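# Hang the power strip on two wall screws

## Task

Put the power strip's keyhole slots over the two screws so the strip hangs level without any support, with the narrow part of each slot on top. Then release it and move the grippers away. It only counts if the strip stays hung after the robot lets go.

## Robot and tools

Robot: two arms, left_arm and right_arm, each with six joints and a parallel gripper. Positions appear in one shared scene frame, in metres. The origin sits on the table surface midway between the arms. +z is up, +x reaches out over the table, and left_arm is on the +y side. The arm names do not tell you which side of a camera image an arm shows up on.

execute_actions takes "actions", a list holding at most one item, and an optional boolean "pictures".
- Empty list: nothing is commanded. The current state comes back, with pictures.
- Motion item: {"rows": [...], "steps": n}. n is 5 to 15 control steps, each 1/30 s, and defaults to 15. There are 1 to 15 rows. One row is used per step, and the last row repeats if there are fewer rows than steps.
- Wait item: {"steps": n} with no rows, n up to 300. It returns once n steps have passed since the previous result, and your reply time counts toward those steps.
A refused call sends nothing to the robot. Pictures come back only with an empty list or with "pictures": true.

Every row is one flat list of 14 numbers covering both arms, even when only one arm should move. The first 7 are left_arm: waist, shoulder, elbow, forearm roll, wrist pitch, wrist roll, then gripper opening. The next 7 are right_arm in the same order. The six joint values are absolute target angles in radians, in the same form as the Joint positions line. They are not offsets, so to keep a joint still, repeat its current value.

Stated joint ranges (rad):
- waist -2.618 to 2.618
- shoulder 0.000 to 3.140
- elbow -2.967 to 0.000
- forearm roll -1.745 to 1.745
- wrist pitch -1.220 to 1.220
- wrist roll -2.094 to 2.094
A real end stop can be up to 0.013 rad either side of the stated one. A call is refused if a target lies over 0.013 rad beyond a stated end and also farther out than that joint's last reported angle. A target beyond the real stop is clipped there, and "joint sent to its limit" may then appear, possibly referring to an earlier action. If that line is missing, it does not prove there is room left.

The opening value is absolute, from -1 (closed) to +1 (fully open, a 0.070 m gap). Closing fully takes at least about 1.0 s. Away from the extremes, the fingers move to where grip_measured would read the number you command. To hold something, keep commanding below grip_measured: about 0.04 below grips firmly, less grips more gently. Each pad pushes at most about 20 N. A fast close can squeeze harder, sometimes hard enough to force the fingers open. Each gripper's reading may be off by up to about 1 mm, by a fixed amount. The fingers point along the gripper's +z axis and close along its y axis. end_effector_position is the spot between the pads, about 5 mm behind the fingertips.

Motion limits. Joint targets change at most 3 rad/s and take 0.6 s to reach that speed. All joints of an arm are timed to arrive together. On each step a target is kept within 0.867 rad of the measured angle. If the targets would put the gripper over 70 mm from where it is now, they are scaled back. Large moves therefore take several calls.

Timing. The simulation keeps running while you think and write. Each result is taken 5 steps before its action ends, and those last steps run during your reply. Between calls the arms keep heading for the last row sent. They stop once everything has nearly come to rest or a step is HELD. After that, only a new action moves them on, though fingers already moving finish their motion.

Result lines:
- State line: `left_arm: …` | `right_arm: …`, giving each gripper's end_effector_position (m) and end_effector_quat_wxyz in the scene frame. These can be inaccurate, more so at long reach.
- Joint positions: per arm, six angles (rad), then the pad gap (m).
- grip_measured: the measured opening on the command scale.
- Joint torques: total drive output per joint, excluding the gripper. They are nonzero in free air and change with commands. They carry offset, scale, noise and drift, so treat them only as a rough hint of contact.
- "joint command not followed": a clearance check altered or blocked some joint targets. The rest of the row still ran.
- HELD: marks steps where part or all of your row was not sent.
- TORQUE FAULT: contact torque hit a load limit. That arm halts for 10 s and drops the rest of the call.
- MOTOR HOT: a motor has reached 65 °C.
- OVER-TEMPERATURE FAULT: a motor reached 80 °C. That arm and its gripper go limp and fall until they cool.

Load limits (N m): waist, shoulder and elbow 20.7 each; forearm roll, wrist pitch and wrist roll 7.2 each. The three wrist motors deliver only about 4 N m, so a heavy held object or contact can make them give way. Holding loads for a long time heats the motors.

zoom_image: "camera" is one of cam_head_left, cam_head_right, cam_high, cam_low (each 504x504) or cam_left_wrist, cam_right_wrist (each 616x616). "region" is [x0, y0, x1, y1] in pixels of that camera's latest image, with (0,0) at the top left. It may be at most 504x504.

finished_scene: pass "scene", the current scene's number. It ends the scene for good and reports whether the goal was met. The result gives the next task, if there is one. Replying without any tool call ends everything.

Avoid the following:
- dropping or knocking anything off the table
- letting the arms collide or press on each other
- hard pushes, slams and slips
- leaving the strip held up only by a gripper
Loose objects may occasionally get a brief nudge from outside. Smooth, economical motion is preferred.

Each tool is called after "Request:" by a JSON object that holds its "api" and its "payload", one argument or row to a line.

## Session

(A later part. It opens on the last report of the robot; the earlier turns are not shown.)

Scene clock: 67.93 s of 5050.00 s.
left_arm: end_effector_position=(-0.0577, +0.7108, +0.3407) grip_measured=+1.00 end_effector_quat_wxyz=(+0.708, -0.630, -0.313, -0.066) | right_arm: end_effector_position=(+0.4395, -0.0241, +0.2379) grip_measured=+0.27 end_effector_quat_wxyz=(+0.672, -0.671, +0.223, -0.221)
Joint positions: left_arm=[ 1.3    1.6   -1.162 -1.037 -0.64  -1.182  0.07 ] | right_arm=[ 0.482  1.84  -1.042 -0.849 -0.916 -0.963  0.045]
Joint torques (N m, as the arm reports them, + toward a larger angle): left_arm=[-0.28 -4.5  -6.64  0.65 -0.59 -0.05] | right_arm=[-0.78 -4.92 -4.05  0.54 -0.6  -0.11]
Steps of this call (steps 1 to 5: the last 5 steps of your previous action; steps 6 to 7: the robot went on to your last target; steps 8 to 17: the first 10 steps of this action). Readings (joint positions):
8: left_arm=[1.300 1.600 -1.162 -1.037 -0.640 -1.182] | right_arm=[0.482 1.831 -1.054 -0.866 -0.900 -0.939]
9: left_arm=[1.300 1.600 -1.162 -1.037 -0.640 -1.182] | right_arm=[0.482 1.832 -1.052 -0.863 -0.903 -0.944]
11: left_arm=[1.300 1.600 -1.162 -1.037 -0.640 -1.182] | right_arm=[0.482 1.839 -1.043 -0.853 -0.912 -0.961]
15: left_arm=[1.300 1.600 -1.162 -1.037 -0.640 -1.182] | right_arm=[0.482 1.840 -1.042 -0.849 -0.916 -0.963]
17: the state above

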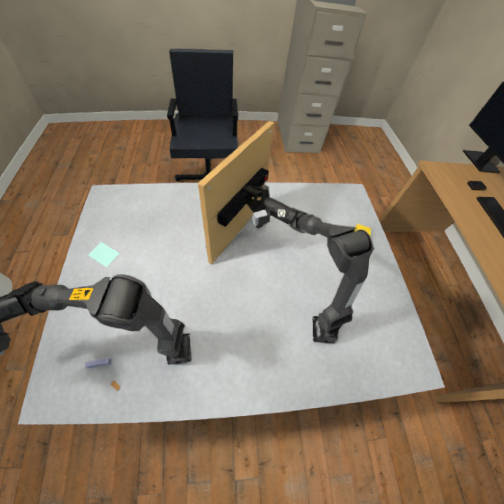

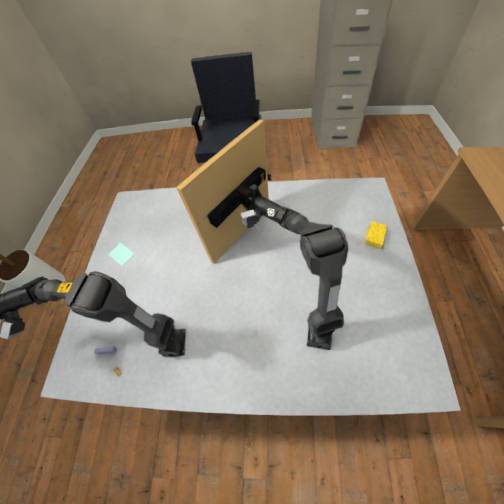

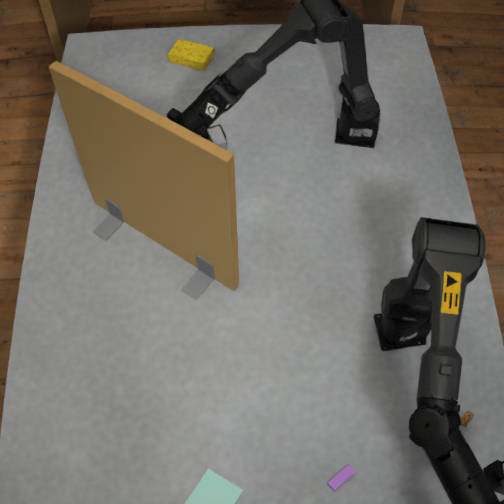

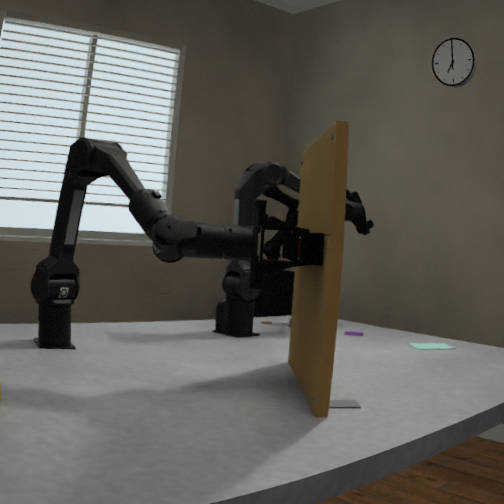

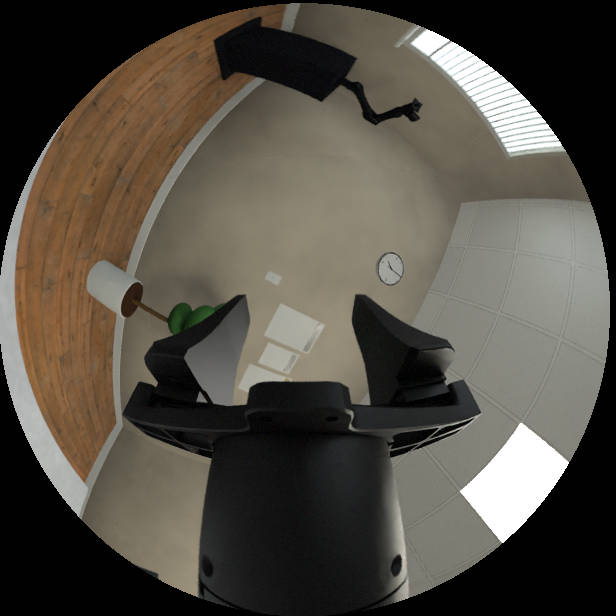

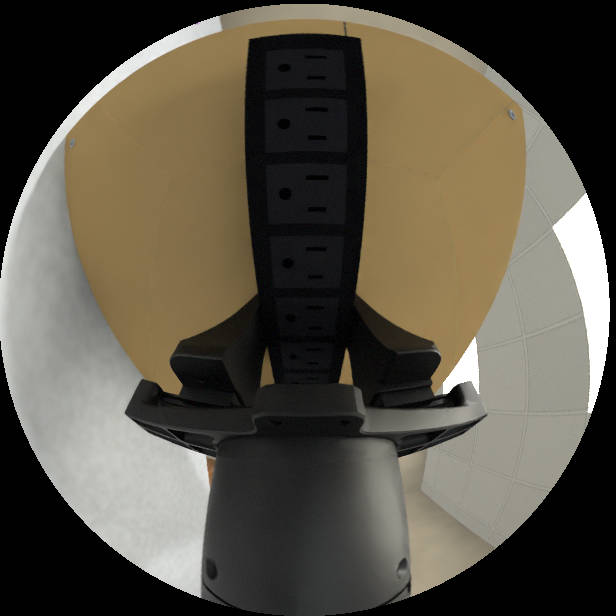

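Nearly seated. Down 1.5 more, then open.

Request:
{"api": "execute_actions", "payload": {
  "actions": [
    {"rows":[[1.3,1.6,-1.162,-1.037,-0.64,-1.182,1,0.4810,1.8425,-1.0382,-0.8469,-0.9176,-0.9697,0.22]],"steps":12}
  ]
}}

Request:
{"api": "execute_actions", "payload": {
  "actions": [
    {"rows":[[1.3,1.6,-1.162,-1.037,-0.64,-1.182,1,0.4810,1.8407,-1.0403,-0.8496,-0.9154,-0.9655,0.8]],"steps":15}
  ]
}}

Request:
{"api": "execute_actions", "payload": {
  "actions": [
    {"rows":[[1.3,1.6,-1.162,-1.037,-0.64,-1.182,1,0.3980,1.7461,-0.9043,-0.9064,-0.9922,-0.9569,0.8]],"steps":15}
  ]
}}

Request:
{"api": "execute_actions", "payload": {
  "actions": [
    {"rows":[[1.3,1.6,-1.162,-1.037,-0.64,-1.182,1,0.1,1.3,-0.6,-0.9064,-0.9922,-0.9569,0.8]],"steps":15}
  ]
}}

Request:
{"api": "execute_actions", "payload": {
  "actions": [
    {"steps":15}
  ],
  "pictures": true
}}

Request:
{"api": "zoom_image", "payload": {
  "camera": "cam_head_right",
  "region": [170, 120, 290, 260]
}}

Scene clock: 68.53 s of 5050.00 s.
left_arm: end_effector_position=(-0.0577, +0.7108, +0.3407) grip_measured=+1.00 end_effector_quat_wxyz=(+0.708, -0.630, -0.313, -0.066) | right_arm: end_effector_position=(+0.4394, -0.0243, +0.2376) grip_measured=+0.27 end_effector_quat_wxyz=(+0.671, -0.671, +0.222, -0.223)
Joint positions: left_arm=[ 1.3    1.6   -1.162 -1.037 -0.64  -1.182  0.07 ] | right_arm=[ 0.482  1.84  -1.04  -0.847 -0.918 -0.969  0.045]
Joint torques (N m, as the arm reports them, + toward a larger angle): left_arm=[-0.26 -4.53 -6.62  0.65 -0.59 -0.04] | right_arm=[-1.7  -2.98 -2.46  0.24 -0.34 -0.48]
Steps of this call (steps 1 to 5: the last 5 steps of your previous action; steps 6 to 11: the robot went on to your last target; steps 12 to 18: the first 7 steps of this action). Readings (joint positions):
12: left_arm=[1.300 1.600 -1.162 -1.037 -0.640 -1.182] | right_arm=[0.482 1.840 -1.042 -0.850 -0.915 -0.964]
13: left_arm=[1.300 1.600 -1.162 -1.037 -0.640 -1.182] | right_arm=[0.482 1.840 -1.040 -0.848 -0.917 -0.967]
15: left_arm=[1.300 1.600 -1.162 -1.037 -0.640 -1.182] | right_arm=[0.482 1.840 -1.040 -0.847 -0.918 -0.969]
18: the state above

Scene clock: 69.03 s of 5050.00 s.
left_arm: end_effector_position=(-0.0577, +0.7108, +0.3407) grip_measured=+1.00 end_effector_quat_wxyz=(+0.708, -0.630, -0.313, -0.066) | right_arm: end_effector_position=(+0.4396, -0.0245, +0.2353) grip_measured=+0.80 end_effector_quat_wxyz=(+0.669, -0.673, +0.224, -0.221)
Joint positions: left_arm=[ 1.3    1.6   -1.162 -1.037 -0.64  -1.182  0.07 ] | right_arm=[ 0.481  1.842 -1.039 -0.851 -0.914 -0.966  0.063]
Joint torques (N m, as the arm reports them, + toward a larger angle): left_arm=[-0.23 -4.52 -6.66  0.66 -0.59 -0.03] | right_arm=[-1.34 -4.4  -3.65  0.93 -0.86  0.19]
Steps of this call (steps 1 to 5: the last 5 steps of your previous action; steps 6 to 15: the first 10 steps of this action). Readings (joint positions):
6: left_arm=[1.300 1.600 -1.162 -1.037 -0.640 -1.182] | right_arm=[0.481 1.841 -1.040 -0.847 -0.917 -0.970]
7: left_arm=[1.300 1.600 -1.162 -1.037 -0.640 -1.182] | right_arm=[0.481 1.841 -1.040 -0.851 -0.914 -0.969]
9: left_arm=[1.300 1.600 -1.162 -1.037 -0.640 -1.182] | right_arm=[0.481 1.842 -1.039 -0.851 -0.913 -0.968]
13: left_arm=[1.300 1.600 -1.162 -1.037 -0.640 -1.182] | right_arm=[0.481 1.842 -1.039 -0.851 -0.913 -0.966]
15: the state above

Scene clock: 69.53 s of 5050.00 s.
left_arm: end_effector_position=(-0.0577, +0.7108, +0.3407) grip_measured=+1.00 end_effector_quat_wxyz=(+0.708, -0.630, -0.313, -0.066) | right_arm: end_effector_position=(+0.4152, -0.0574, +0.2389) grip_measured=+0.80 end_effector_quat_wxyz=(+0.672, -0.670, +0.224, -0.222)
Joint positions: left_arm=[ 1.3    1.6   -1.162 -1.037 -0.64  -1.182  0.07 ] | right_arm=[ 0.396  1.744 -0.902 -0.907 -0.993 -0.957  0.063]
Joint torques (N m, as the arm reports them, + toward a larger angle): left_arm=[-0.24 -4.56 -6.69  0.66 -0.59 -0.05] | right_arm=[-0.14 -3.53 -4.44  0.73 -0.63  0.14]
Steps of this call (steps 1 to 5: the last 5 steps of your previous action; steps 6 to 15: the first 10 steps of this action). Readings (joint positions):
6: left_arm=[1.300 1.600 -1.162 -1.037 -0.640 -1.182] | right_arm=[0.480 1.841 -1.039 -0.850 -0.916 -0.966]
7: left_arm=[1.300 1.600 -1.162 -1.037 -0.640 -1.182] | right_arm=[0.477 1.837 -1.033 -0.852 -0.919 -0.965]
9: left_arm=[1.300 1.600 -1.162 -1.037 -0.640 -1.182] | right_arm=[0.458 1.816 -1.003 -0.864 -0.937 -0.963]
13: left_arm=[1.300 1.600 -1.162 -1.037 -0.640 -1.182] | right_arm=[0.403 1.753 -0.914 -0.902 -0.987 -0.957]
15: the state above

Scene clock: 70.03 s of 5050.00 s.
left_arm: end_effector_position=(-0.0577, +0.7108, +0.3407) grip_measured=+1.00 end_effector_quat_wxyz=(+0.708, -0.630, -0.313, -0.066) | right_arm: end_effector_position=(+0.3899, -0.1324, +0.2828) grip_measured=+0.80 end_effector_quat_wxyz=(+0.663, -0.636, +0.253, -0.305)
Joint positions: left_arm=[ 1.3    1.6   -1.162 -1.037 -0.64  -1.182  0.07 ] | right_arm=[ 0.227  1.49  -0.731 -0.907 -0.992 -0.957  0.063]
Joint torques (N m, as the arm reports them, + toward a larger angle): left_arm=[-0.25 -4.53 -6.71  0.66 -0.58 -0.04] | right_arm=[-1.43 -3.76 -3.01  0.99 -0.47  0.09]
Steps of this call (steps 1 to 5: the last 5 steps of your previous action; steps 6 to 15: the first 10 steps of this action). Readings (joint positions):
6: left_arm=[1.300 1.600 -1.162 -1.037 -0.640 -1.182] | right_arm=[0.397 1.745 -0.902 -0.907 -0.993 -0.957]
7: left_arm=[1.300 1.600 -1.162 -1.037 -0.640 -1.182] | right_arm=[0.394 1.740 -0.900 -0.907 -0.993 -0.957]
9: left_arm=[1.300 1.600 -1.162 -1.037 -0.640 -1.182] | right_arm=[0.374 1.710 -0.880 -0.907 -0.992 -0.957]
13: left_arm=[1.300 1.600 -1.162 -1.037 -0.640 -1.182] | right_arm=[0.287 1.580 -0.792 -0.907 -0.992 -0.957]
15: the state above

Scene clock: 70.53 s of 5050.00 s.
left_arm: end_effector_position=(-0.0577, +0.7108, +0.3407) grip_measured=+1.00 end_effector_quat_wxyz=(+0.708, -0.630, -0.313, -0.066) | right_arm: end_effector_position=(+0.3600, -0.1786, +0.3027) grip_measured=+0.80 end_effector_quat_wxyz=(+0.648, -0.610, +0.274, -0.365)
Joint positions: left_arm=[ 1.3    1.6   -1.162 -1.037 -0.64  -1.182  0.07 ] | right_arm=[ 0.099  1.3   -0.599 -0.907 -0.992 -0.957  0.063]
Joint torques (N m, as the arm reports them, + toward a larger angle): left_arm=[-0.22 -4.57 -6.67  0.66 -0.58 -0.05] | right_arm=[-0.24 -1.53 -4.55  1.12 -0.41  0.04]
Kept back: nothing.
Steps of this call (steps 1 to 5: the last 5 steps of your previous action; steps 6 to 15: the robot went on to your last target). Readings (joint positions):
1: left_arm=[1.300 1.600 -1.162 -1.037 -0.640 -1.182] | right_arm=[0.197 1.446 -0.701 -0.907 -0.992 -0.957]
2: left_arm=[1.300 1.600 -1.162 -1.037 -0.640 -1.182] | right_arm=[0.171 1.407 -0.674 -0.907 -0.992 -0.957]
4: left_arm=[1.300 1.600 -1.162 -1.037 -0.640 -1.182] | right_arm=[0.132 1.348 -0.634 -0.907 -0.992 -0.957]
8: left_arm=[1.300 1.600 -1.162 -1.037 -0.640 -1.182] | right_arm=[0.099 1.299 -0.599 -0.907 -0.992 -0.957]
15: the state above

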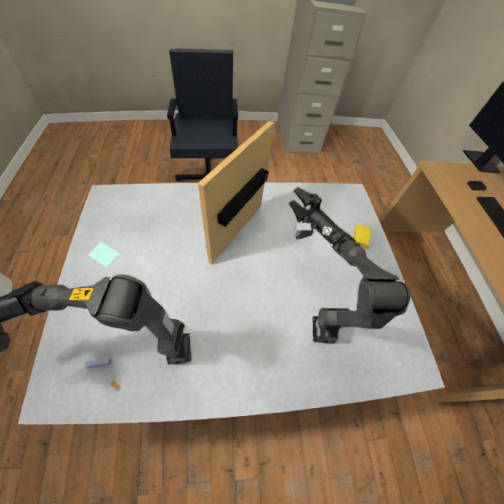

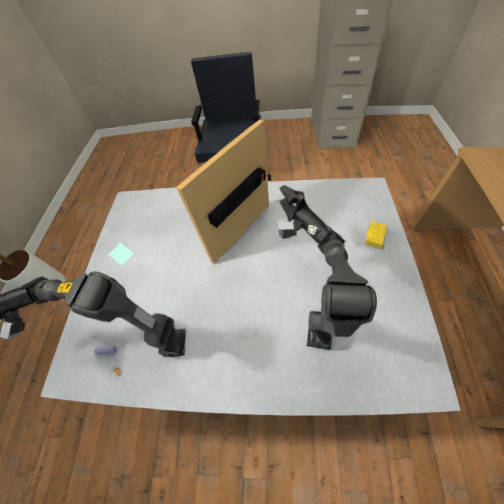

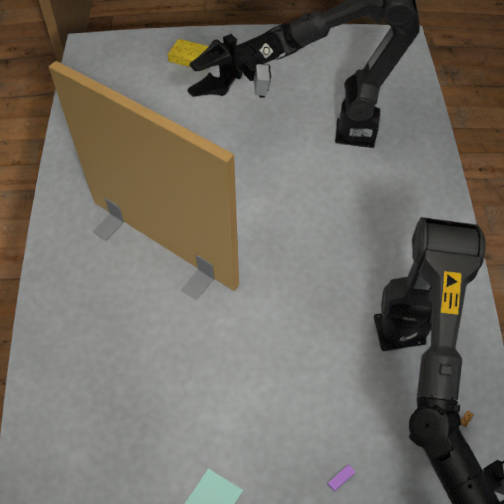

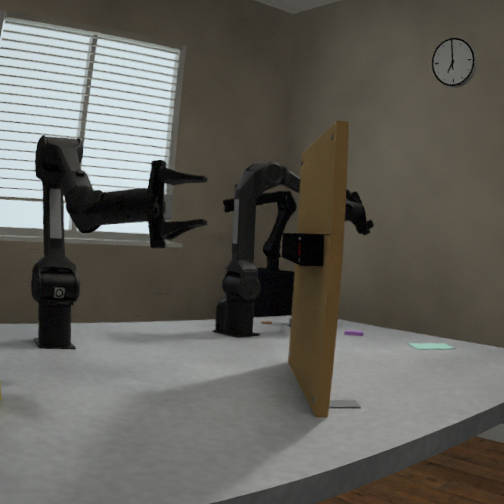

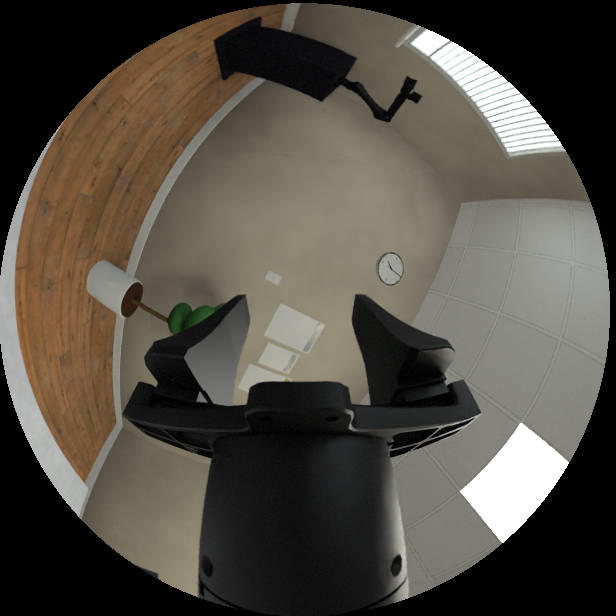

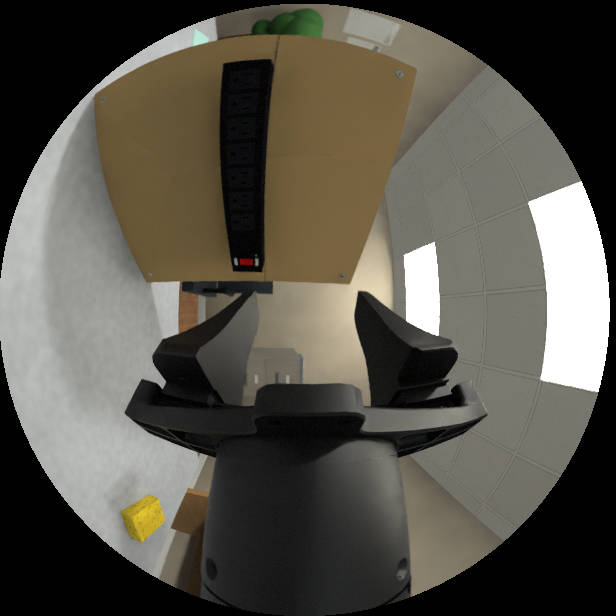

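Region (170, 120, 290, 260) of cam_head_right's 504x504 image, scaled by 3.600, with more detail than that image has; it fills the left 432 columns of this view, and the rest is white.

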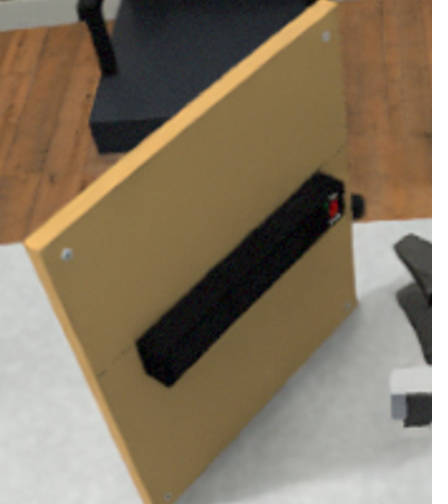

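Request:
{"api": "finished_scene", "payload": {
  "scene": 1
}}

The scene is finished: the task was done.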